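# Slide the door fully open and leave it open

## Task

Push the sliding door to its fully open position and have it remain there on its own once the robot lets go. Nothing else in the room may be moved from where it began. The door must never be banged open or shut, and the robot must not topple or finish leaning; either of these counts as failure.

## Robot and tools

Robot: a Hello Robot Stretch 4 with a single arm. It has an omni-wheel base, a lift that rides up a mast, an arm that telescopes straight forward, a three-joint wrist (yaw, pitch, roll) and a two-finger gripper. It stands about 1.6 m tall, and the base rim lies within 0.23 m of the base origin.

Frames: the base frame sits on the floor under the base centre, with x forward, y to the left and z up. hand_pose is reported in this frame as a point between the open fingertips; its printed position may be slightly wrong. The odometry frame is the base frame as it was when the scene began.

execute_actions(actions, cameras). actions is a list holding either one action or nothing; an empty list only reports state and images. An action may contain base, joints, or both, plus optional pace and contact_limits; alternatively it contains end_of_arm by itself. All motions in one action begin together and may finish at different moments.
- base: a single command, always a relative offset measured from the base position in the most recent state report. translate_m drives straight, metres, forward positive, -2 to 2. strafe_m slides sideways, metres, left positive, -2 to 2. rotate_rad spins in place, radians, counter-clockwise (left) positive, -3.2 to 3.2.
- joints: absolute targets keyed by name, each a single number. lift_m 0 to 1.2 m. arm_m 0 to 0.55 m of extension. wrist_yaw_rad -1.134 to 4.276 (0 faces forward, positive turns left, 3.14 is folded back; past 3.4 the arm may obstruct). wrist_pitch_rad -1.117 to 4.259 (0 level, 1.57 pointing down). wrist_roll_rad -1.117 to 4.259 (0 keeps both fingers level; positive turns clockwise as seen from behind the gripper). gripper_m -0.038 to 0.141 m of fingertip gap; negative values make the fingers press together. Tolerances for done: ±0.004 for lift, arm and gripper, ±0.02 for yaw and roll, ±0.05 for pitch. A joint target outside its range gets clipped and the result reports that; any other bad value or unknown key rejects the call entirely.
- pace: slow, default, fast or max. Base top speeds are 0.1/0.3/0.4/0.6 m/s and 1/2/3/4 rad/s, and these fall further as the lift rises above 0.2.
- contact_limits: only arm_m, from 0 (gentlest) to 0.75 (firmest), with 0.5 as the default. It sets how much force the arm may apply before it halts.
- end_of_arm: enable_torque turns back on any wrist or gripper motor that has cut out.
A single action runs for at most 15 s. Any joint or the base left out of an action may still be driving toward an earlier target. If a call reports a stop, the execute_actions, wait and finished_scene calls that follow it in the same reply do not run.
cameras: head_camera, head_left_camera, head_right_camera, wrist_camera or all. Leaving it out, or passing null, gives all of them; [] gives none.

wait(seconds): 0 to 10 s during which nothing new is commanded. It returns the same report as an empty action.
zoom_image(camera, region): region is [x0, y0, x1, y1] in pixels of that camera's most recent full image, at most 504 by 504.
finished_scene(scene): closes the current scene (pass its number) permanently and reports whether the door task succeeded.

Result fields:
- base_status and joint_status: done, off_target (stopped short and possibly still pushing), contact_stop_at_<key> (it hit something; lift, arm or wheels go slack), limit_stop_at_<name> (a built-in limit applied, e.g. tilt or own_body), time_out, or torque_fault (a wrist or gripper motor went limp until enable_torque is sent).
- on_its_own: anything this call did not command; held at gives a joint's target, not its actual position.
- joint_positions and hand_pose.
- lidar_m: 12 distances, each covering a 30-degree sector, beginning straight ahead and going counter-clockwise (4th is left, 7th behind, 10th right). A dash means nothing was seen, or something is closer than 0.25 m.
- wrist_depth_mm: a 7x7 depth grid in mm, 100 to 2000, read from the top left.
- base_odometry comes from wheel counts, so slipping inflates it. A large gap (over about 0.1 rad) between turned_by_wheels and turned_by_imu suggests a collision or slip.
- base_tilt in degrees, forward and right positive, carrying a fixed bias of up to about 1.5.
- motor_effort as a percentage of maximum with the peak in brackets; for wheel_0..2, positive values turn the base right.
- pictures names the order of the images returned.

Cameras: head_camera sits at the top of the mast looking ahead and downward; to look somewhere else, rotate the base. head_left_camera and head_right_camera are fisheye lenses beside it, angled more steeply down, and show the base and arm. wrist_camera looks along the fingers, with the fingertips near the bottom of its image. Calibration values (K, distortion, T_world_to_cam from the base frame) are given per camera and may be slightly off.

Cautions: move the door smoothly, using slow pace and a modest contact limit so it is never flung or slammed, and stop once it is fully open. Finish with the robot not touching the door, so that it stays open without help. Steady pushes with the gripper held high, or turning with a heavy load while the arm is extended, can tip the robot. Pressing the gripper against things with the base or arm can cause a torque_fault. Tilting the gripper up while it is rolled can trigger own_body stops. To unfold the wrist at the beginning, one action with lift_m 0.4 and wrist_yaw_rad 0 works. Avoid bumping or shifting any other objects. Shorter total motion time is preferred.

Each tool is called after "Emit:" by a JSON object that holds its "api" and its "payload".

## Session

Emit:
{"api": "execute_actions", "payload": {"actions": []}}

Scene clock: 0.00 s.
base_odometry: x=+0.000 y=+0.000 heading=+0.000 (m, m, rad; odometry frame)
turned_by_wheels: +0.000 (rad since the last result)
turned_by_imu: +0.000 (rad since the last result)
base_tilt: forward=-0.1 right=+0.8 (deg)
lidar_m: 0.85 0.93 0.84 0.84 0.96 2.05 1.69 0.96 0.87 0.86 0.96 0.85
base_status: not commanded
joint_positions: lift_m=+0.242 arm_m=+0.003 wrist_yaw_rad=+3.232 wrist_pitch_rad=-0.014 wrist_roll_rad=+0.007 gripper_m=+0.057
joint_status: not commanded
motor_effort: lift_m=+19 arm_m=-1 wrist_yaw_rad=-2 wrist_pitch_rad=-8 wrist_roll_rad=-2 gripper_m=-2 wheel_0=+1 wheel_1=+0 wheel_2=+0 (%)
hand_pose: x=-0.1217 y=+0.0612 z=+0.4244 quat_wxyz=(-0.045, +0.007, +0.004, +0.999) (m; base frame)
wrist_depth_mm: - 138 246 - - - - / - 112 137 - - - - / - 109 136 - - - - / - 118 143 - - - - / 137 136 1808 - - - - / 218 1808 222 1808 217 1661 1618 / 214 1138 1060 161 1025 1078 1060
pictures: head_camera, head_left_camera, head_right_camera, wrist_camera
Images, in order (width x height): head_camera 420x560, head_left_camera 420x672, head_right_camera 420x672, wrist_camera 616x392.

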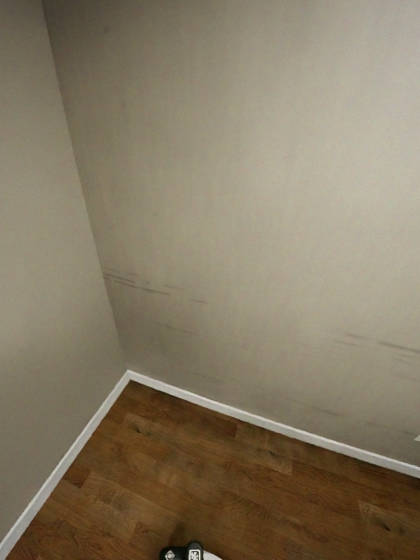

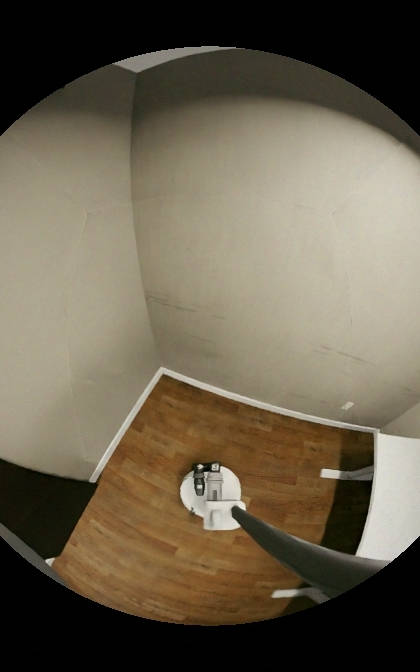

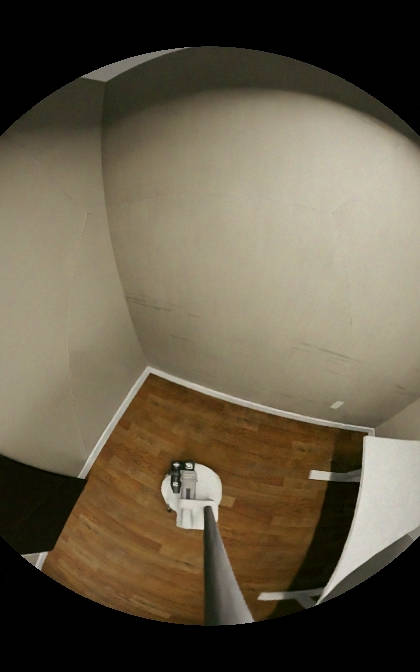

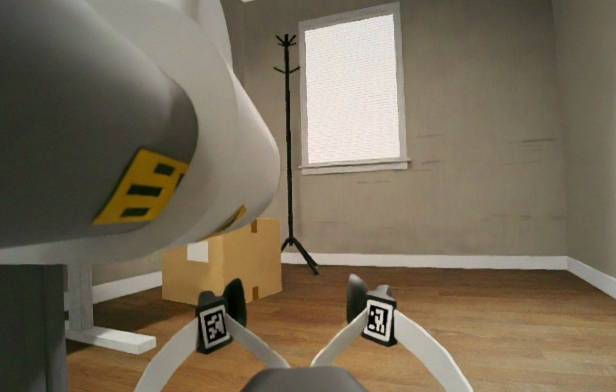

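Emit:
{"api": "execute_actions", "payload": {"actions": [{"base":{"rotate_rad":1.7}}]}}

Scene clock: 2.43 s.
base_odometry: x=+0.000 y=+0.000 heading=+1.700 (m, m, rad; odometry frame)
turned_by_wheels: +1.700 (rad since the last result)
turned_by_imu: +1.695 (rad since the last result)
base_tilt: forward=-0.1 right=+0.8 (deg)
lidar_m: 0.88 1.08 2.76 1.28 0.89 0.85 0.88 0.90 0.85 0.86 0.90 0.83
base_status: done
joint_positions: lift_m=+0.242 arm_m=+0.003 wrist_yaw_rad=+3.232 wrist_pitch_rad=-0.014 wrist_roll_rad=+0.007 gripper_m=+0.057
joint_status: not commanded
motor_effort: lift_m=+19(19) arm_m=-2(2) wrist_yaw_rad=+0(0) wrist_pitch_rad=-7(7) wrist_roll_rad=-2(2) gripper_m=-1(2) wheel_0=-2(8) wheel_1=-1(8) wheel_2=-1(8) (%)
hand_pose: x=-0.1217 y=+0.0612 z=+0.4244 quat_wxyz=(-0.045, +0.007, +0.004, +0.999) (m; base frame)
wrist_depth_mm: - 138 246 1863 1756 1576 1397 / - 111 138 1921 1756 1537 1366 / - 109 137 1756 1229 1118 1060 / - 118 142 1863 1708 1576 1397 / 137 137 1397 1863 1756 1576 1430 / 217 1078 221 1756 217 1499 1397 / 215 991 1060 161 1025 1078 1078
pictures: head_camera, head_left_camera, head_right_camera, wrist_camera
camera_calibration (this result's frames):
wrist_camera: T_world_to_cam=[[-0.0531699, 0.997645, -0.0433359, -0.0564442], [-0.0518733, -0.0460981, -0.997589, 0.487726], [-0.997237, -0.0507937, 0.0542022, 0.0849092], [0, 0, 0, 1]] pos_world=[0.106973, 0.0831073, 0.479502]
Images, in order (width x height): head_camera 420x560, head_left_camera 420x672, head_right_camera 420x672, wrist_camera 616x392.

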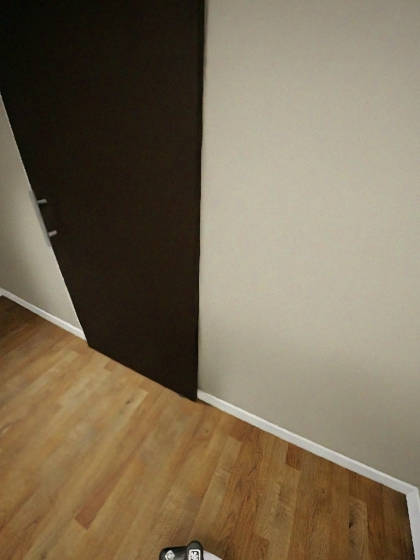

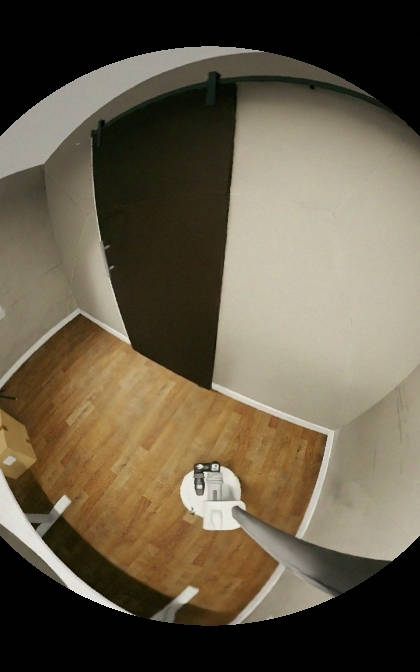

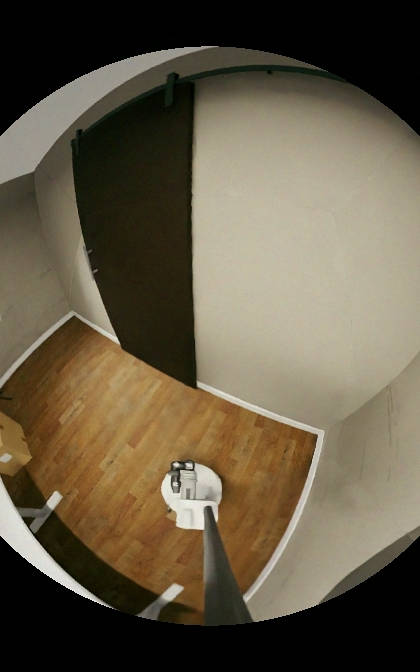

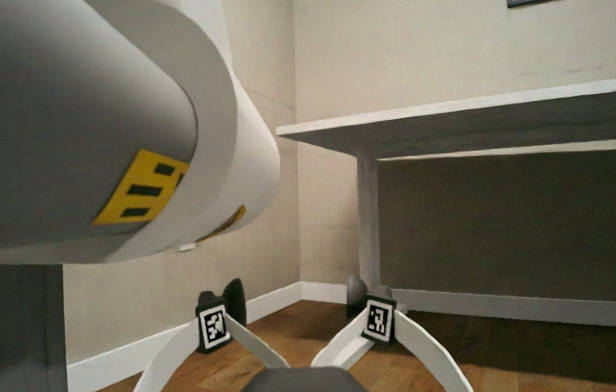

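Emit:
{"api": "execute_actions", "payload": {"actions": [{"base":{"rotate_rad":-0.44},"joints":{"lift_m":0.5,"wrist_yaw_rad":0}}], "cameras": []}}

Emit:
{"api": "execute_actions", "payload": {"actions": [{"base":{"strafe_m":1.2},"joints":{"lift_m":0.85,"gripper_m":0.12}}]}}

Scene clock: 7.33 s.
base_odometry: x=+0.000 y=+0.000 heading=+1.260 (m, m, rad; odometry frame)
turned_by_wheels: -0.439 (rad since the last result)
turned_by_imu: -0.440 (rad since the last result)
base_tilt: forward=-0.1 right=+0.9 (deg)
lidar_m: 0.83 0.89 1.20 2.86 1.16 0.88 0.86 0.92 0.88 0.85 0.90 0.89
base_status: done
joint_positions: lift_m=+0.500 arm_m=+0.003 wrist_yaw_rad=+0.001 wrist_pitch_rad=-0.014 wrist_roll_rad=+0.007 gripper_m=+0.057
joint_status: all done
motor_effort: lift_m=+23(24) arm_m=-1(1) wrist_yaw_rad=-2(7) wrist_pitch_rad=-6(6) wrist_roll_rad=-2(1) gripper_m=-2(2) wheel_0=+3(6) wheel_1=+2(9) wheel_2=+2(11) (%)
hand_pose: x=+0.4619 y=-0.0872 z=+0.6818 quat_wxyz=(+1.000, +0.004, -0.007, +0.000) (m; base frame)
wrist_depth_mm: 615 634 634 640 640 647 654 / 621 627 634 634 640 647 654 / 621 621 627 627 640 647 647 / 615 627 627 634 634 647 647 / 615 615 627 627 634 640 640 / 615 615 221 627 217 634 640 / 609 615 621 161 627 634 634
pictures: none
No camera images: the call's "cameras" was empty. Leave "cameras" out to get every camera's image.

Scene clock: 12.67 s.
base_odometry: x=-1.143 y=+0.367 heading=+1.260 (m, m, rad; odometry frame)
turned_by_wheels: +0.000 (rad since the last result)
turned_by_imu: -0.001 (rad since the last result)
base_tilt: forward=-0.1 right=+0.8 (deg)
lidar_m: 0.77 0.91 1.30 1.66 1.48 0.92 0.82 0.83 1.24 2.05 1.23 0.85
base_status: done
joint_positions: lift_m=+0.850 arm_m=+0.003 wrist_yaw_rad=+0.000 wrist_pitch_rad=-0.014 wrist_roll_rad=+0.007 gripper_m=+0.120
joint_status: all done
motor_effort: lift_m=+23(24) arm_m=-1(1) wrist_yaw_rad=+0(2) wrist_pitch_rad=-6(8) wrist_roll_rad=-2(2) gripper_m=+0(3) wheel_0=-1(10) wheel_1=+0(10) wheel_2=+0(3) (%)
hand_pose: x=+0.4619 y=-0.0874 z=+1.0318 quat_wxyz=(+1.000, +0.004, -0.007, +0.000) (m; base frame)
wrist_depth_mm: 661 609 615 621 627 621 634 / 661 603 615 621 621 627 627 / 647 609 609 609 621 627 634 / 647 603 615 615 615 621 627 / 654 603 603 609 615 615 627 / 647 603 603 609 221 621 627 / 647 597 603 154 609 615 621
pictures: head_camera, head_left_camera, head_right_camera, wrist_camera
camera_calibration (this result's frames):
wrist_camera: T_world_to_cam=[[-0.0365062, -0.998393, -0.0433346, -0.0330112], [0.0557977, 0.0412595, -0.997589, 1.07503], [0.997774, -0.0388361, 0.0542018, -0.293973], [0, 0, 0, 1]] pos_world=[0.232129, -0.0887301, 1.08694]
Images, in order (width x height): head_camera 420x560, head_left_camera 420x672, head_right_camera 420x672, wrist_camera 616x392.

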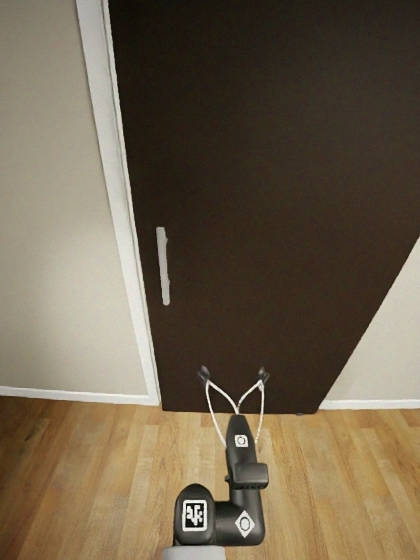

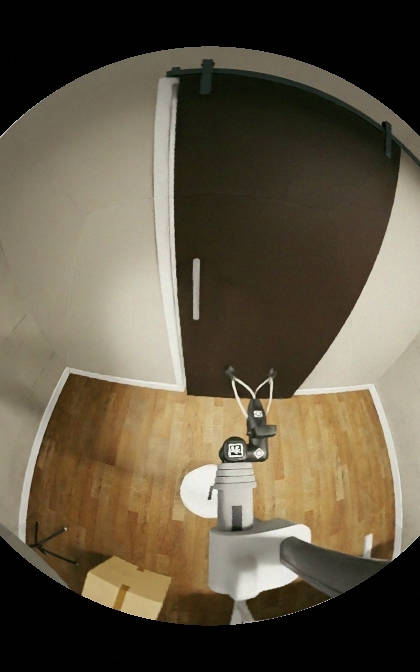

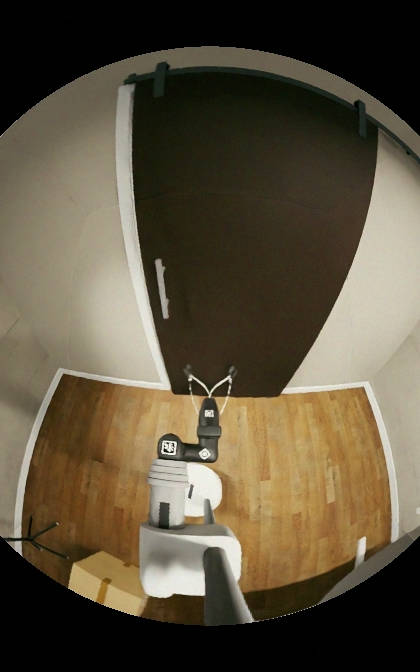

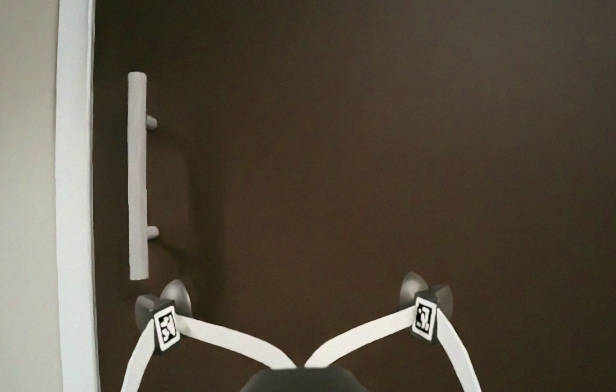

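Emit:
{"api": "execute_actions", "payload": {"actions": [{"base":{"rotate_rad":-0.03},"joints":{"lift_m":0.96}}], "cameras": []}}

Emit:
{"api": "execute_actions", "payload": {"actions": [{"base":{"strafe_m":0.258}}], "cameras": []}}

Emit:
{"api": "execute_actions", "payload": {"actions": [{"base":{"translate_m":0.2}}], "cameras": ["wrist_camera"]}}

Scene clock: 15.77 s.
base_odometry: x=-1.143 y=+0.367 heading=+1.231 (m, m, rad; odometry frame)
turned_by_wheels: -0.030 (rad since the last result)
turned_by_imu: -0.030 (rad since the last result)
base_tilt: forward=+0.0 right=+0.8 (deg)
lidar_m: 0.79 0.87 1.27 1.65 1.51 0.89 0.82 0.83 1.21 2.02 1.27 0.86
base_status: done
joint_positions: lift_m=+0.960 arm_m=+0.003 wrist_yaw_rad=+0.000 wrist_pitch_rad=-0.014 wrist_roll_rad=+0.007 gripper_m=+0.120
joint_status: all done
motor_effort: lift_m=+23(25) arm_m=-2(1) wrist_yaw_rad=-1(0) wrist_pitch_rad=-8(7) wrist_roll_rad=-1(2) gripper_m=+2(0) wheel_0=+2(4) wheel_1=+3(5) wheel_2=+2(6) (%)
hand_pose: x=+0.4619 y=-0.0874 z=+1.1418 quat_wxyz=(+1.000, +0.004, -0.007, +0.000) (m; base frame)
wrist_depth_mm: 640 603 615 621 634 647 654 / 640 603 615 621 634 640 647 / 634 603 609 615 627 640 647 / 634 603 609 615 627 634 640 / 634 597 609 609 621 634 640 / 627 535 603 615 221 627 640 / 627 585 603 154 621 627 634
pictures: none
No camera images: the call's "cameras" was empty. Leave "cameras" out to get every camera's image.

Scene clock: 17.93 s.
base_odometry: x=-1.386 y=+0.453 heading=+1.231 (m, m, rad; odometry frame)
turned_by_wheels: +0.000 (rad since the last result)
turned_by_imu: -0.001 (rad since the last result)
base_tilt: forward=+0.0 right=+0.9 (deg)
lidar_m: 0.76 0.90 1.27 1.41 1.31 0.86 0.83 0.91 1.20 2.31 1.20 0.87
base_status: done
joint_positions: lift_m=+0.960 arm_m=+0.003 wrist_yaw_rad=+0.000 wrist_pitch_rad=-0.014 wrist_roll_rad=+0.007 gripper_m=+0.120
joint_status: not commanded
motor_effort: lift_m=+22(23) arm_m=-1(1) wrist_yaw_rad=+1(0) wrist_pitch_rad=-7(8) wrist_roll_rad=-2(2) gripper_m=-1(0) wheel_0=-2(10) wheel_1=+0(13) wheel_2=+0(2) (%)
hand_pose: x=+0.4619 y=-0.0874 z=+1.1419 quat_wxyz=(+1.000, +0.004, -0.007, +0.000) (m; base frame)
wrist_depth_mm: 654 661 654 621 634 647 654 / 654 654 654 621 627 640 654 / 647 661 647 615 627 640 647 / 647 654 647 621 627 640 647 / 647 654 647 615 627 640 640 / 640 647 609 615 221 634 640 / 640 647 647 154 621 634 634
pictures: none
No camera images: the call's "cameras" was empty. Leave "cameras" out to get every camera's image.

Scene clock: 20.00 s.
base_odometry: x=-1.319 y=+0.641 heading=+1.231 (m, m, rad; odometry frame)
turned_by_wheels: +0.000 (rad since the last result)
turned_by_imu: -0.001 (rad since the last result)
base_tilt: forward=-0.1 right=+0.9 (deg)
lidar_m: 0.56 0.72 1.00 1.43 1.45 1.06 1.03 1.10 1.49 2.31 0.90 0.65
base_status: done
joint_positions: lift_m=+0.960 arm_m=+0.003 wrist_yaw_rad=+0.000 wrist_pitch_rad=-0.014 wrist_roll_rad=+0.007 gripper_m=+0.120
joint_status: not commanded
motor_effort: lift_m=+22(22) arm_m=-2(1) wrist_yaw_rad=+1(3) wrist_pitch_rad=-6(8) wrist_roll_rad=-2(1) gripper_m=-1(0) wheel_0=+3(6) wheel_1=+3(6) wheel_2=+0(9) (%)
hand_pose: x=+0.4619 y=-0.0874 z=+1.1419 quat_wxyz=(+1.000, +0.004, -0.007, +0.000) (m; base frame)
wrist_depth_mm: 459 462 418 421 430 436 442 / 459 462 418 421 427 436 439 / 455 459 415 418 427 433 439 / 455 459 415 418 424 430 439 / 452 459 413 415 424 430 433 / 452 455 413 415 221 427 433 / 452 452 410 154 421 427 433
pictures: wrist_camera
camera_calibration (this result's frames):
wrist_camera: T_world_to_cam=[[-0.0365545, -0.998392, -0.0433347, -0.0282338], [0.0557998, 0.0412568, -0.997589, 1.18481], [0.997773, -0.0388844, 0.0542019, -0.299938], [0, 0, 0, 1]] pos_world=[0.232125, -0.0887329, 1.19699]
Images, in order (width x height): wrist_camera 616x392.

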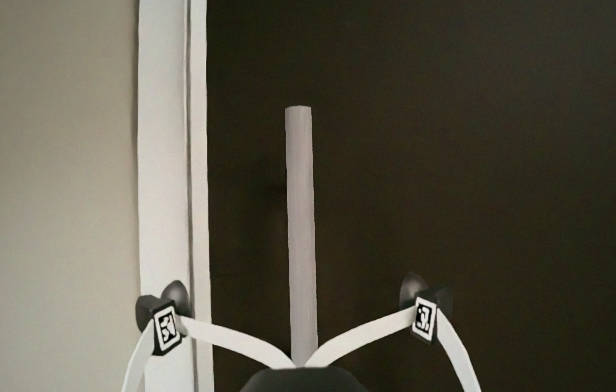

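Emit:
{"api": "execute_actions", "payload": {"actions": [{"joints":{"arm_m":0.135},"contact_limits":{"arm_m":0.15}}], "cameras": ["wrist_camera","head_camera"]}}

Emit:
{"api": "execute_actions", "payload": {"actions": [{"joints":{"gripper_m":0.01}}], "cameras": ["wrist_camera","head_camera"]}}

Scene clock: 22.50 s.
base_odometry: x=-1.319 y=+0.641 heading=+1.231 (m, m, rad; odometry frame)
turned_by_wheels: +0.000 (rad since the last result)
turned_by_imu: -0.001 (rad since the last result)
base_tilt: forward=+0.0 right=+1.0 (deg)
lidar_m: 0.57 0.72 0.97 1.43 1.46 1.05 1.04 1.11 1.49 2.31 0.89 0.66
base_status: not commanded
joint_positions: lift_m=+0.960 arm_m=+0.134 wrist_yaw_rad=+0.000 wrist_pitch_rad=-0.014 wrist_roll_rad=+0.007 gripper_m=+0.120
joint_status: all done
motor_effort: lift_m=+22(22) arm_m=+5(6) wrist_yaw_rad=+1(0) wrist_pitch_rad=-8(7) wrist_roll_rad=-1(1) gripper_m=-1(0) wheel_0=+3(3) wheel_1=+3(3) wheel_2=+0(0) (%)
contact_limits: arm_m 0.15
hand_pose: x=+0.5935 y=-0.0874 z=+1.1419 quat_wxyz=(+1.000, +0.004, -0.007, +0.000) (m; base frame)
wrist_depth_mm: 332 322 285 289 293 298 301 / 330 322 285 286 293 296 301 / 329 322 283 286 291 296 300 / 329 320 282 285 290 296 300 / 327 320 281 283 290 294 298 / 325 317 279 223 221 293 297 / 324 315 278 154 287 293 296
pictures: head_camera, wrist_camera
camera_calibration (this result's frames):
wrist_camera: T_world_to_cam=[[-0.0366621, -0.998388, -0.0433351, -0.0233901], [0.0558193, 0.0412506, -0.997588, 1.17746], [0.997768, -0.0389926, 0.0542169, -0.431257], [0, 0, 0, 1]] pos_world=[0.363711, -0.0887393, 1.19699]
Images, in order (width x height): head_camera 420x560, wrist_camera 616x392.

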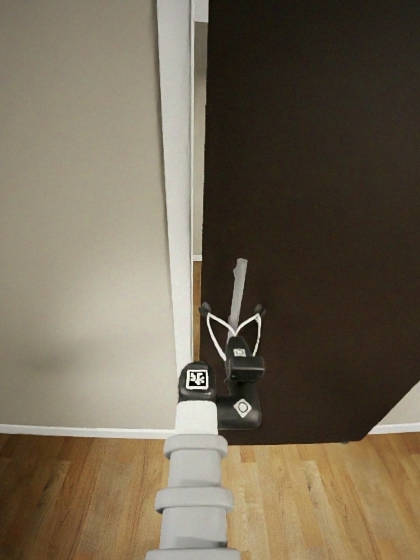

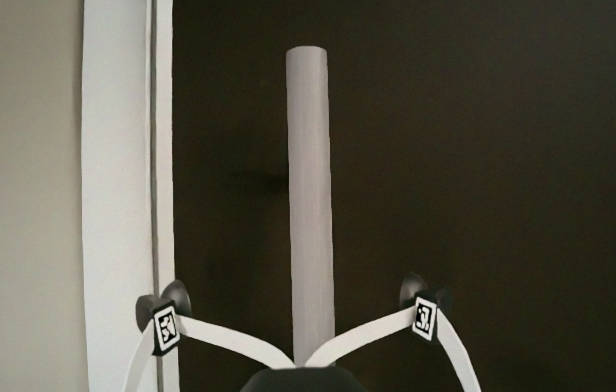

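Scene clock: 24.47 s.
base_odometry: x=-1.319 y=+0.641 heading=+1.231 (m, m, rad; odometry frame)
turned_by_wheels: -0.001 (rad since the last result)
turned_by_imu: -0.001 (rad since the last result)
base_tilt: forward=-0.1 right=+0.9 (deg)
lidar_m: 0.59 0.71 0.98 1.42 1.46 1.04 1.04 1.09 1.47 2.29 0.91 0.67
base_status: not commanded
joint_positions: lift_m=+0.960 arm_m=+0.134 wrist_yaw_rad=-0.007 wrist_pitch_rad=-0.014 wrist_roll_rad=+0.007 gripper_m=+0.010
joint_status: all done
on_its_own: wrist_yaw_rad is at rest, and its effort (+23) is outside its rest range (-13 to +13)
motor_effort: lift_m=+22(22) arm_m=+4(5) wrist_yaw_rad=+23(21) wrist_pitch_rad=-8(7) wrist_roll_rad=-2(1) gripper_m=-11(12) wheel_0=-2(3) wheel_1=+2(3) wheel_2=+0(0) (%)
hand_pose: x=+0.5931 y=-0.0895 z=+1.1419 quat_wxyz=(+1.000, +0.004, -0.007, -0.004) (m; base frame)
wrist_depth_mm: 329 322 283 289 293 300 304 / 327 320 282 286 293 298 304 / 325 320 281 285 291 298 303 / 325 319 281 224 290 296 301 / 324 317 278 221 290 296 300 / 322 315 276 213 289 294 298 / 322 315 233 213 285 293 298
pictures: head_camera, wrist_camera
camera_calibration (this result's frames):
wrist_camera: T_world_to_cam=[[-0.0439697, -0.998093, -0.043336, -0.0211485], [0.0561196, 0.0408418, -0.997588, 1.17736], [0.997455, -0.0462957, 0.0542167, -0.431426], [0, 0, 0, 1]] pos_world=[0.363326, -0.0891667, 1.19699]
Images, in order (width x height): head_camera 420x560, wrist_camera 616x392.

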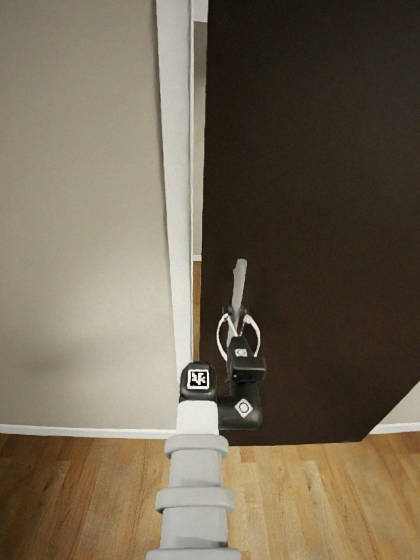

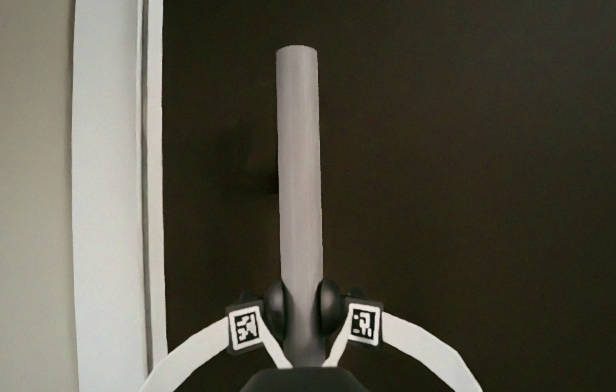

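Emit:
{"api": "execute_actions", "payload": {"actions": [{"base":{"strafe_m":-0.15},"pace":"slow"}], "cameras": ["wrist_camera","head_right_camera"]}}

Scene clock: 27.53 s.
base_odometry: x=-1.178 y=+0.591 heading=+1.231 (m, m, rad; odometry frame)
turned_by_wheels: +0.001 (rad since the last result)
turned_by_imu: +0.001 (rad since the last result)
base_tilt: forward=+0.0 right=+0.8 (deg)
lidar_m: 0.59 0.70 1.02 1.58 1.51 1.08 1.07 1.05 1.51 2.15 0.90 0.65
base_status: done
joint_positions: lift_m=+0.960 arm_m=+0.134 wrist_yaw_rad=+0.007 wrist_pitch_rad=-0.014 wrist_roll_rad=+0.007 gripper_m=+0.010
joint_status: not commanded
on_its_own: wrist_yaw_rad is at rest, and its effort (-22) is outside its rest range (-13 to +13)
motor_effort: lift_m=+22(22) arm_m=+3(4) wrist_yaw_rad=-22(75) wrist_pitch_rad=-6(7) wrist_roll_rad=-2(1) gripper_m=-11(16) wheel_0=+9(20) wheel_1=-1(12) wheel_2=+1(11) (%)
hand_pose: x=+0.5944 y=-0.0853 z=+1.1419 quat_wxyz=(+1.000, +0.004, -0.007, +0.004) (m; base frame)
wrist_depth_mm: 404 - 283 286 289 294 297 / 404 - 283 286 289 293 296 / 394 - 281 285 287 291 294 / 392 - 281 223 287 290 293 / 389 - 279 220 286 290 293 / 394 - 277 212 285 289 291 / 389 - 276 211 282 287 290
pictures: head_right_camera, wrist_camera
camera_calibration (this result's frames):
wrist_camera: T_world_to_cam=[[-0.0292295, -0.998633, -0.0433357, -0.0256486], [0.0555447, 0.0416645, -0.997587, 1.17753], [0.998028, -0.031566, 0.0542509, -0.431643], [0, 0, 0, 1]] pos_world=[0.364636, -0.0882999, 1.19699]
Images, in order (width x height): head_right_camera 420x672, wrist_camera 616x392.

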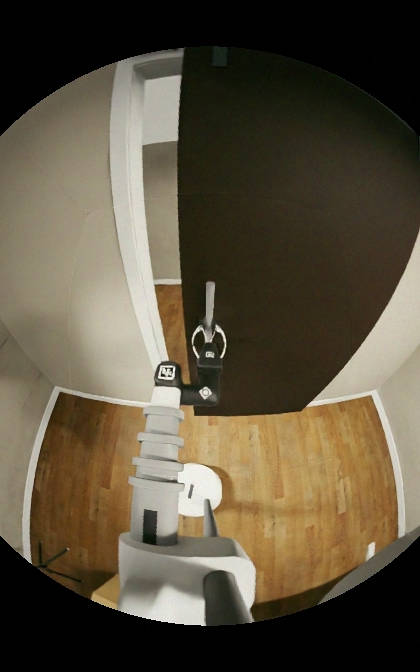

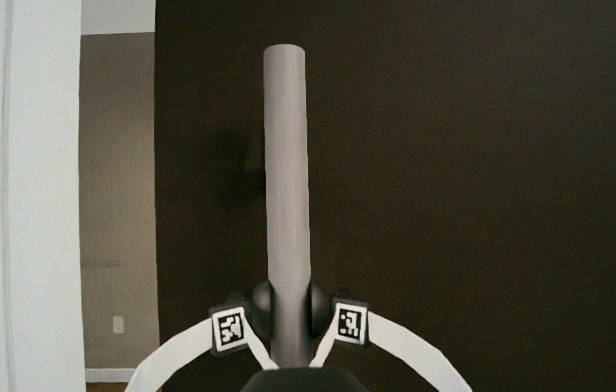

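Emit:
{"api": "execute_actions", "payload": {"actions": [{"base":{"strafe_m":-0.55},"pace":"slow"}], "cameras": ["wrist_camera","head_right_camera"]}}

Scene clock: 35.03 s.
base_odometry: x=-0.659 y=+0.409 heading=+1.232 (m, m, rad; odometry frame)
turned_by_wheels: +0.001 (rad since the last result)
turned_by_imu: +0.003 (rad since the last result)
base_tilt: forward=-0.1 right=+0.8 (deg)
lidar_m: 0.56 1.01 1.00 2.12 1.43 1.06 1.00 1.05 1.51 1.60 0.89 0.65
base_status: done
joint_positions: lift_m=+0.960 arm_m=+0.134 wrist_yaw_rad=+0.007 wrist_pitch_rad=-0.014 wrist_roll_rad=+0.007 gripper_m=+0.010
joint_status: not commanded
on_its_own: wrist_yaw_rad is at rest, and its effort (-20) is outside its rest range (-13 to +13)
motor_effort: lift_m=+22(22) arm_m=+4(4) wrist_yaw_rad=-20(61) wrist_pitch_rad=-7(7) wrist_roll_rad=-2(2) gripper_m=-7(14) wheel_0=+8(21) wheel_1=-2(7) wheel_2=+4(11) (%)
hand_pose: x=+0.5944 y=-0.0853 z=+1.1419 quat_wxyz=(+1.000, +0.004, -0.007, +0.004) (m; base frame)
wrist_depth_mm: - - 281 282 286 289 291 / - - 278 282 286 289 291 / - - 278 282 283 287 289 / - - 277 281 283 286 289 / - - 276 279 282 285 287 / - - 211 209 281 283 287 / - - 273 208 278 282 285
pictures: head_right_camera, wrist_camera
camera_calibration (this result's frames):
wrist_camera: T_world_to_cam=[[-0.0293507, -0.998629, -0.0433388, -0.0256079], [0.0556394, 0.041658, -0.997582, 1.1775], [0.998019, -0.031691, 0.0543405, -0.431745], [0, 0, 0, 1]] pos_world=[0.364623, -0.0883074, 1.197]
Images, in order (width x height): head_right_camera 420x672, wrist_camera 616x392.

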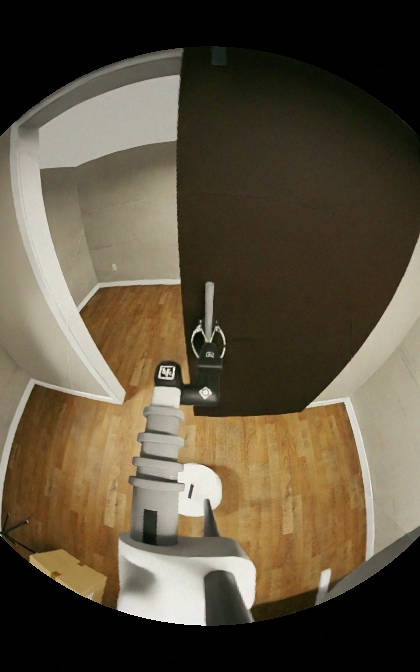

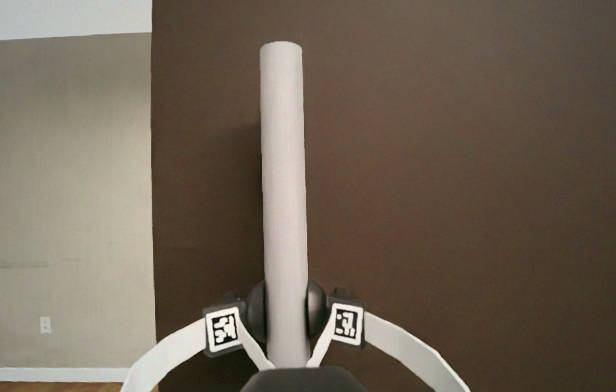

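Emit:
{"api": "execute_actions", "payload": {"actions": [{"base":{"strafe_m":-0.05},"pace":"slow"}], "cameras": ["wrist_camera"]}}

Emit:
{"api": "execute_actions", "payload": {"actions": [{"base":{"strafe_m":-0.04},"pace":"slow"}], "cameras": ["wrist_camera"]}}

Scene clock: 37.47 s.
base_odometry: x=-0.612 y=+0.393 heading=+1.232 (m, m, rad; odometry frame)
turned_by_wheels: +0.000 (rad since the last result)
turned_by_imu: +0.000 (rad since the last result)
base_tilt: forward=-0.1 right=+0.9 (deg)
lidar_m: 0.56 1.08 1.02 2.18 1.44 1.04 1.01 1.08 1.51 1.55 0.89 0.66
base_status: done
joint_positions: lift_m=+0.960 arm_m=+0.134 wrist_yaw_rad=-0.002 wrist_pitch_rad=-0.014 wrist_roll_rad=+0.007 gripper_m=+0.010
joint_status: not commanded
motor_effort: lift_m=+22(22) arm_m=+4(4) wrist_yaw_rad=+6(59) wrist_pitch_rad=-7(7) wrist_roll_rad=-2(1) gripper_m=-11(13) wheel_0=+2(20) wheel_1=-3(4) wheel_2=+3(11) (%)
hand_pose: x=+0.5935 y=-0.0881 z=+1.1419 quat_wxyz=(+1.000, +0.004, -0.007, -0.001) (m; base frame)
wrist_depth_mm: - - 278 283 287 291 296 / - - 278 281 286 290 296 / - - 278 279 286 290 293 / - - 277 278 285 289 293 / - - 276 278 283 287 291 / - - 272 210 282 287 290 / - - 229 200 279 286 290
pictures: wrist_camera
camera_calibration (this result's frames):
wrist_camera: T_world_to_cam=[[-0.0391567, -0.998293, -0.04334, -0.022613], [0.0560458, 0.0411108, -0.997581, 1.17737], [0.99766, -0.0414911, 0.0543404, -0.431636], [0, 0, 0, 1]] pos_world=[0.363753, -0.088886, 1.197]
Images, in order (width x height): wrist_camera 616x392.

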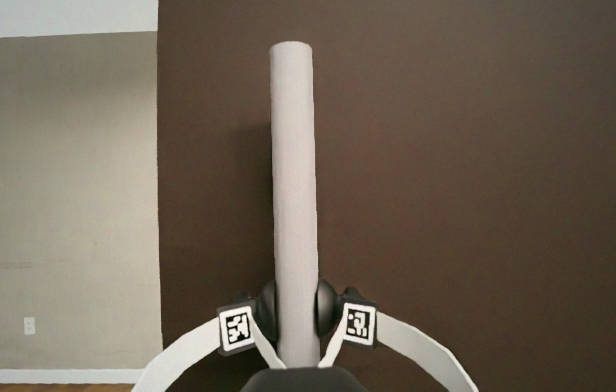

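Scene clock: 39.10 s.
base_odometry: x=-0.574 y=+0.379 heading=+1.233 (m, m, rad; odometry frame)
turned_by_wheels: +0.001 (rad since the last result)
turned_by_imu: +0.000 (rad since the last result)
base_tilt: forward=+0.0 right=+0.8 (deg)
lidar_m: 0.56 1.13 1.07 2.22 1.46 1.03 1.00 1.06 1.50 1.50 0.91 0.64
base_status: done
joint_positions: lift_m=+0.960 arm_m=+0.134 wrist_yaw_rad=+0.003 wrist_pitch_rad=-0.014 wrist_roll_rad=+0.007 gripper_m=+0.010
joint_status: not commanded
motor_effort: lift_m=+22(22) arm_m=+4(4) wrist_yaw_rad=-9(52) wrist_pitch_rad=-6(7) wrist_roll_rad=-2(1) gripper_m=-9(12) wheel_0=+4(17) wheel_1=-2(6) wheel_2=+5(2) (%)
hand_pose: x=+0.5940 y=-0.0867 z=+1.1419 quat_wxyz=(+1.000, +0.004, -0.007, +0.001) (m; base frame)
wrist_depth_mm: - - 278 283 286 290 293 / - - 278 220 285 290 291 / - - 277 216 283 287 290 / - - 277 215 283 286 289 / - - 274 217 282 285 289 / - - 273 209 281 283 287 / - - 231 208 279 283 286
pictures: wrist_camera
camera_calibration (this result's frames):
wrist_camera: T_world_to_cam=[[-0.0340836, -0.998479, -0.0433394, -0.0241623], [0.0558361, 0.0413945, -0.997581, 1.17744], [0.997858, -0.0364211, 0.0543403, -0.431696], [0, 0, 0, 1]] pos_world=[0.364205, -0.0885877, 1.197]
Images, in order (width x height): wrist_camera 616x392.

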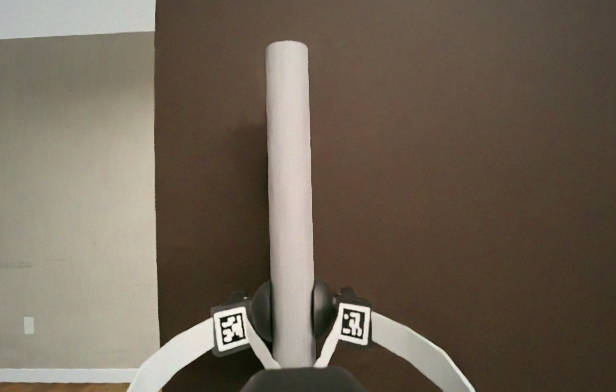

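Emit:
{"api": "execute_actions", "payload": {"actions": [{"base":{"strafe_m":-0.03},"pace":"slow"}], "cameras": ["wrist_camera","head_left_camera"]}}

Scene clock: 41.17 s.
base_odometry: x=-0.546 y=+0.370 heading=+1.234 (m, m, rad; odometry frame)
turned_by_wheels: +0.001 (rad since the last result)
turned_by_imu: +0.000 (rad since the last result)
base_tilt: forward=+0.0 right=+0.9 (deg)
lidar_m: 0.56 3.04 1.08 2.25 1.47 1.04 0.98 1.07 1.52 1.48 0.89 0.64
base_status: done
joint_positions: lift_m=+0.960 arm_m=+0.134 wrist_yaw_rad=+0.004 wrist_pitch_rad=-0.014 wrist_roll_rad=+0.007 gripper_m=+0.010
joint_status: not commanded
motor_effort: lift_m=+22(22) arm_m=+4(4) wrist_yaw_rad=-11(51) wrist_pitch_rad=-7(6) wrist_roll_rad=-1(1) gripper_m=-9(13) wheel_0=+5(16) wheel_1=-1(4) wheel_2=+5(5) (%)
hand_pose: x=+0.5941 y=-0.0863 z=+1.1419 quat_wxyz=(+1.000, +0.004, -0.007, +0.002) (m; base frame)
wrist_depth_mm: - - 278 282 285 289 291 / - - 277 279 283 287 290 / - - 277 219 283 286 289 / - - 276 215 282 286 287 / - - 276 214 281 283 287 / - - 272 210 279 283 286 / - - 271 206 277 282 286
pictures: head_left_camera, wrist_camera
camera_calibration (this result's frames):
wrist_camera: T_world_to_cam=[[-0.032733, -0.998524, -0.0433392, -0.0245748], [0.0557801, 0.0414698, -0.997581, 1.17745], [0.997906, -0.0350713, 0.0543404, -0.431712], [0, 0, 0, 1]] pos_world=[0.364325, -0.0885079, 1.197]
Images, in order (width x height): head_left_camera 420x672, wrist_camera 616x392.

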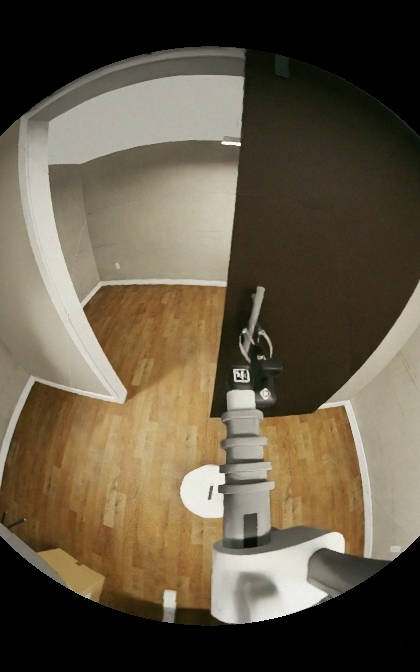

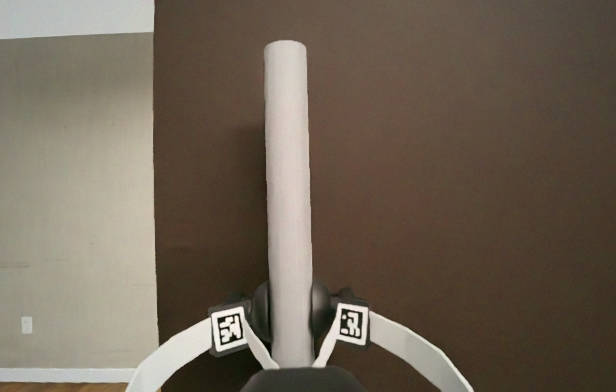

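Emit:
{"api": "execute_actions", "payload": {"actions": [{"base":{"strafe_m":-0.03},"pace":"slow"}], "cameras": ["head_left_camera"]}}

Scene clock: 43.17 s.
base_odometry: x=-0.518 y=+0.360 heading=+1.234 (m, m, rad; odometry frame)
turned_by_wheels: +0.001 (rad since the last result)
turned_by_imu: +0.000 (rad since the last result)
base_tilt: forward=-0.1 right=+0.8 (deg)
lidar_m: 0.57 3.06 1.10 2.28 1.46 1.06 1.00 1.09 1.51 1.45 0.89 0.65
base_status: done
joint_positions: lift_m=+0.960 arm_m=+0.134 wrist_yaw_rad=+0.004 wrist_pitch_rad=-0.014 wrist_roll_rad=+0.007 gripper_m=+0.010
joint_status: not commanded
motor_effort: lift_m=+22(22) arm_m=+4(4) wrist_yaw_rad=-11(48) wrist_pitch_rad=-6(7) wrist_roll_rad=-2(2) gripper_m=-9(12) wheel_0=+5(16) wheel_1=-1(5) wheel_2=+4(3) (%)
hand_pose: x=+0.5941 y=-0.0864 z=+1.1419 quat_wxyz=(+1.000, +0.004, -0.007, +0.002) (m; base frame)
wrist_depth_mm: - - 278 282 283 287 291 / - - 277 279 283 287 290 / - - 277 217 282 285 289 / - - 276 214 281 285 287 / - - 274 213 281 283 287 / - - 272 210 279 282 286 / - - 271 206 277 282 286
pictures: head_left_camera
Images, in order (width x height): head_left_camera 420x672.

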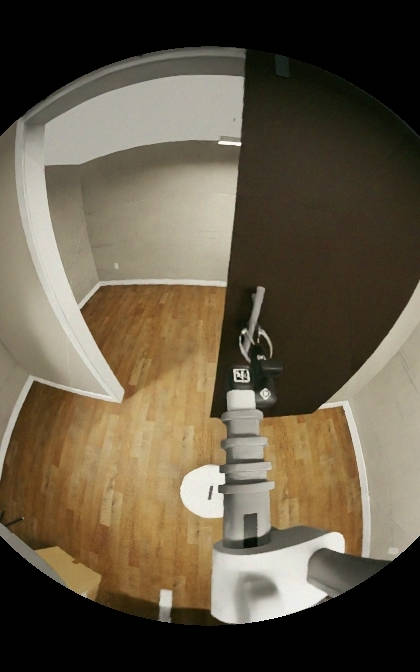

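Emit:
{"api": "execute_actions", "payload": {"actions": [{"base":{"strafe_m":-0.03},"pace":"slow"}], "cameras": ["head_left_camera"]}}

Scene clock: 45.03 s.
base_odometry: x=-0.490 y=+0.350 heading=+1.235 (m, m, rad; odometry frame)
turned_by_wheels: +0.001 (rad since the last result)
turned_by_imu: +0.000 (rad since the last result)
base_tilt: forward=-0.1 right=+0.9 (deg)
lidar_m: 0.57 3.07 1.13 2.30 1.49 1.02 1.02 1.08 1.49 1.42 0.89 0.64
base_status: done
joint_positions: lift_m=+0.960 arm_m=+0.134 wrist_yaw_rad=+0.004 wrist_pitch_rad=-0.014 wrist_roll_rad=+0.007 gripper_m=+0.010
joint_status: not commanded
motor_effort: lift_m=+22(22) arm_m=+3(4) wrist_yaw_rad=-10(51) wrist_pitch_rad=-6(6) wrist_roll_rad=-1(2) gripper_m=-10(12) wheel_0=+5(15) wheel_1=-1(7) wheel_2=+5(3) (%)
hand_pose: x=+0.5941 y=-0.0863 z=+1.1419 quat_wxyz=(+1.000, +0.004, -0.007, +0.002) (m; base frame)
wrist_depth_mm: - - 278 281 285 287 290 / - - 277 279 283 286 289 / - - 276 217 282 285 287 / - - 276 214 282 283 287 / - - 274 213 279 282 286 / - - 272 210 278 282 285 / - - 271 206 277 281 285
pictures: head_left_camera
Images, in order (width x height): head_left_camera 420x672.

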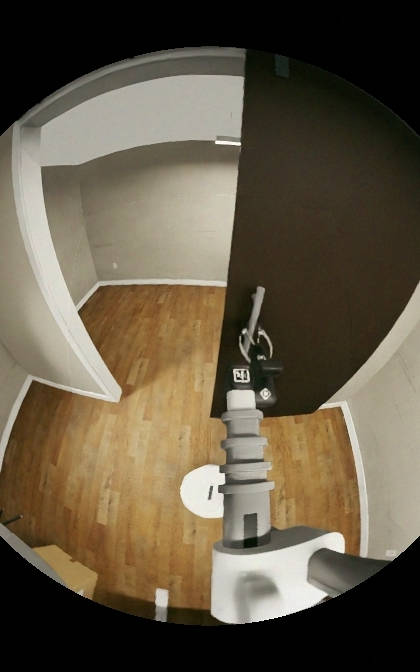

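Emit:
{"api": "execute_actions", "payload": {"actions": [{"base":{"strafe_m":-0.03},"pace":"slow"}], "cameras": ["head_left_camera"]}}

Scene clock: 51.47 s.
base_odometry: x=-0.462 y=+0.340 heading=+1.236 (m, m, rad; odometry frame)
turned_by_wheels: +0.001 (rad since the last result)
turned_by_imu: +0.000 (rad since the last result)
base_tilt: forward=-0.1 right=+0.8 (deg)
lidar_m: 0.55 3.06 1.13 2.33 1.49 1.05 1.00 1.08 1.43 1.39 0.89 0.65
base_status: done
joint_positions: lift_m=+0.960 arm_m=+0.134 wrist_yaw_rad=+0.004 wrist_pitch_rad=-0.014 wrist_roll_rad=+0.007 gripper_m=+0.010
joint_status: not commanded
motor_effort: lift_m=+22(22) arm_m=+4(3) wrist_yaw_rad=-12(51) wrist_pitch_rad=-7(6) wrist_roll_rad=-2(1) gripper_m=-10(12) wheel_0=+5(15) wheel_1=-1(7) wheel_2=+4(5) (%)
hand_pose: x=+0.5941 y=-0.0864 z=+1.1419 quat_wxyz=(+1.000, +0.004, -0.007, +0.002) (m; base frame)
wrist_depth_mm: - - 277 281 283 287 289 / - - 276 281 282 285 289 / - - 276 216 281 285 289 / - - 274 213 281 285 286 / - - 273 212 279 283 285 / - - 271 209 278 281 285 / - - 271 206 276 281 283
pictures: head_left_camera
Images, in order (width x height): head_left_camera 420x672.

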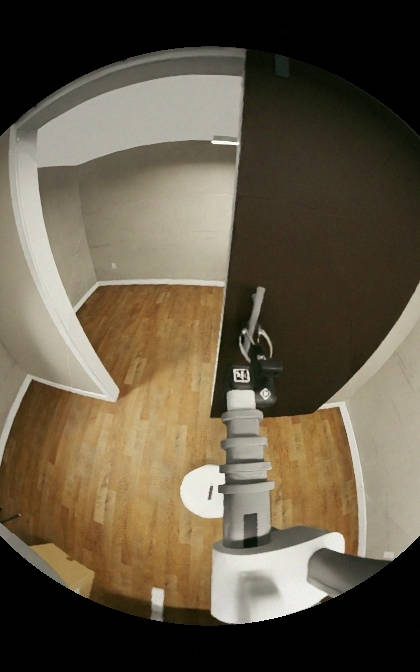

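Jamb just appears.

Emit:
{"api": "execute_actions", "payload": {"actions": [{"base":{"strafe_m":-0.02},"pace":"slow"}], "cameras": ["head_left_camera"]}}

Scene clock: 53.03 s.
base_odometry: x=-0.443 y=+0.334 heading=+1.237 (m, m, rad; odometry frame)
turned_by_wheels: +0.001 (rad since the last result)
turned_by_imu: +0.001 (rad since the last result)
base_tilt: forward=+0.0 right=+0.9 (deg)
lidar_m: 0.57 3.03 1.15 2.37 1.49 1.04 1.01 1.06 1.41 1.37 0.89 0.66
base_status: done
joint_positions: lift_m=+0.960 arm_m=+0.134 wrist_yaw_rad=+0.015 wrist_pitch_rad=-0.014 wrist_roll_rad=+0.007 gripper_m=+0.010
joint_status: not commanded
on_its_own: wrist_yaw_rad is at rest, and its effort (-41) is outside its rest range (-13 to +13)
motor_effort: lift_m=+22(22) arm_m=+4(4) wrist_yaw_rad=-41(44) wrist_pitch_rad=-8(6) wrist_roll_rad=-2(1) gripper_m=-10(11) wheel_0=+13(13) wheel_1=+1(8) wheel_2=+3(4) (%)
hand_pose: x=+0.5950 y=-0.0831 z=+1.1419 quat_wxyz=(+1.000, +0.004, -0.007, +0.007) (m; base frame)
wrist_depth_mm: - - 277 278 279 282 282 / - - 276 278 279 281 281 / - - 274 276 278 279 279 / - - 273 276 277 279 279 / - - 273 274 276 278 278 / - - 211 204 276 277 278 / - - 239 204 273 276 277
pictures: head_left_camera
Images, in order (width x height): head_left_camera 420x672.

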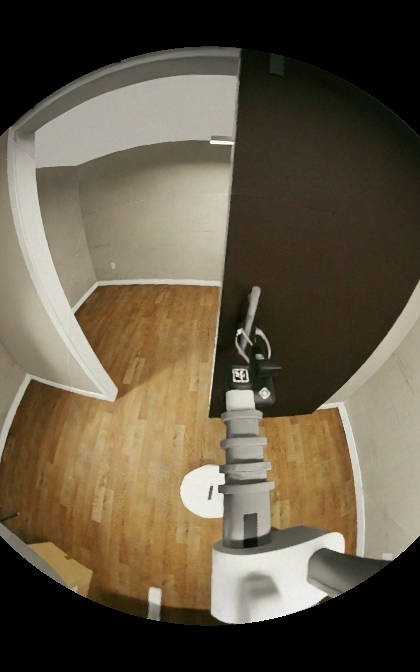

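Could be static friction (breakaway ~50); test a bit more.

Emit:
{"api": "execute_actions", "payload": {"actions": [{"base":{"strafe_m":-0.012},"pace":"slow"}], "cameras": ["head_left_camera"]}}

Scene clock: 54.37 s.
base_odometry: x=-0.432 y=+0.330 heading=+1.239 (m, m, rad; odometry frame)
turned_by_wheels: +0.002 (rad since the last result)
turned_by_imu: +0.002 (rad since the last result)
base_tilt: forward=-0.1 right=+0.9 (deg)
lidar_m: 0.53 3.06 1.17 2.37 1.50 1.04 0.99 1.07 1.41 1.35 0.90 0.63
base_status: done
joint_positions: lift_m=+0.960 arm_m=+0.134 wrist_yaw_rad=+0.021 wrist_pitch_rad=-0.014 wrist_roll_rad=+0.007 gripper_m=+0.010
joint_status: not commanded
on_its_own: wrist_yaw_rad is at rest, and its effort (-60) is outside its rest range (-13 to +13)
motor_effort: lift_m=+22(22) arm_m=+3(3) wrist_yaw_rad=-60(60) wrist_pitch_rad=-6(5) wrist_roll_rad=-1(2) gripper_m=-14(13) wheel_0=+16(18) wheel_1=+1(4) wheel_2=+7(11) (%)
hand_pose: x=+0.5955 y=-0.0813 z=+1.1419 quat_wxyz=(+1.000, +0.004, -0.007, +0.011) (m; base frame)
wrist_depth_mm: - - 274 276 276 277 278 / - - 273 274 276 277 277 / - - 272 273 273 276 277 / - - 272 272 274 274 276 / - - 271 272 273 274 274 / - - 203 206 271 273 273 / - 218 202 202 270 272 272
pictures: head_left_camera
Images, in order (width x height): head_left_camera 420x672.

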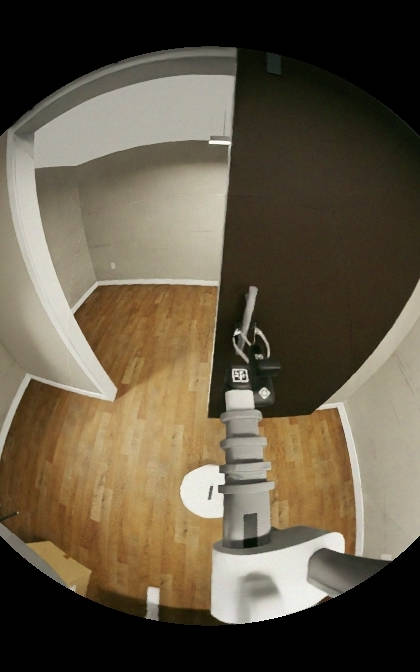

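At the stop. Release.

Emit:
{"api": "execute_actions", "payload": {"actions": [{"base":{"strafe_m":0.03},"joints":{"gripper_m":0.13},"pace":"slow"}], "cameras": []}}

Emit:
{"api": "execute_actions", "payload": {"actions": [{"joints":{"arm_m":0.01}}], "cameras": ["head_left_camera"]}}

Emit:
{"api": "finished_scene", "payload": {"scene": 1}}

Scene clock: 60.03 s.
base_odometry: x=-0.460 y=+0.340 heading=+1.239 (m, m, rad; odometry frame)
turned_by_wheels: +0.000 (rad since the last result)
turned_by_imu: -0.001 (rad since the last result)
base_tilt: forward=+0.0 right=+0.8 (deg)
lidar_m: 0.57 3.04 1.15 2.34 1.44 1.03 1.00 1.08 1.44 1.39 0.91 0.64
base_status: done
joint_positions: lift_m=+0.960 arm_m=+0.134 wrist_yaw_rad=+0.001 wrist_pitch_rad=-0.014 wrist_roll_rad=+0.007 gripper_m=+0.130
joint_status: all done
motor_effort: lift_m=+22(22) arm_m=+4(4) wrist_yaw_rad=+0(62) wrist_pitch_rad=-8(6) wrist_roll_rad=-3(2) gripper_m=+0(15) wheel_0=-4(14) wheel_1=+3(11) wheel_2=+3(5) (%)
hand_pose: x=+0.5938 y=-0.0872 z=+1.1419 quat_wxyz=(+1.000, +0.004, -0.007, +0.000) (m; base frame)
wrist_depth_mm: - - 277 279 283 287 290 / - - 277 215 282 286 289 / - - 274 216 282 285 289 / - - 274 277 281 283 286 / - - 273 276 279 282 286 / - - 273 274 220 282 285 / - - 271 152 278 281 283
pictures: none
No camera images: the call's "cameras" was empty. Leave "cameras" out to get every camera's image.

Scene clock: 61.43 s.
base_odometry: x=-0.460 y=+0.340 heading=+1.239 (m, m, rad; odometry frame)
turned_by_wheels: +0.000 (rad since the last result)
turned_by_imu: +0.000 (rad since the last result)
base_tilt: forward=+0.1 right=+0.7 (deg)
lidar_m: 0.57 3.04 1.16 2.34 1.48 1.04 0.99 1.08 1.44 1.38 0.89 0.63
base_status: not commanded
joint_positions: lift_m=+0.960 arm_m=+0.011 wrist_yaw_rad=+0.000 wrist_pitch_rad=-0.014 wrist_roll_rad=+0.007 gripper_m=+0.130
joint_status: all done
motor_effort: lift_m=+22(22) arm_m=-6(4) wrist_yaw_rad=-1(3) wrist_pitch_rad=-6(5) wrist_roll_rad=-1(1) gripper_m=+1(0) wheel_0=-4(4) wheel_1=+3(3) wheel_2=+3(3) (%)
hand_pose: x=+0.4703 y=-0.0874 z=+1.1419 quat_wxyz=(+1.000, +0.004, -0.007, +0.000) (m; base frame)
wrist_depth_mm: - - 402 404 410 415 421 / - - 399 404 410 413 418 / - - 397 402 407 413 415 / - - 399 399 407 413 415 / - - 394 399 404 410 413 / - - 394 397 220 410 413 / - - 394 152 399 407 410
pictures: head_left_camera
Images, in order (width x height): head_left_camera 420x672.

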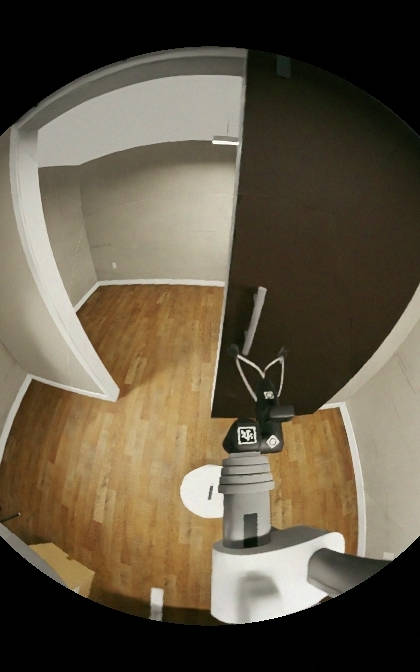

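The scene is finished: the task was done.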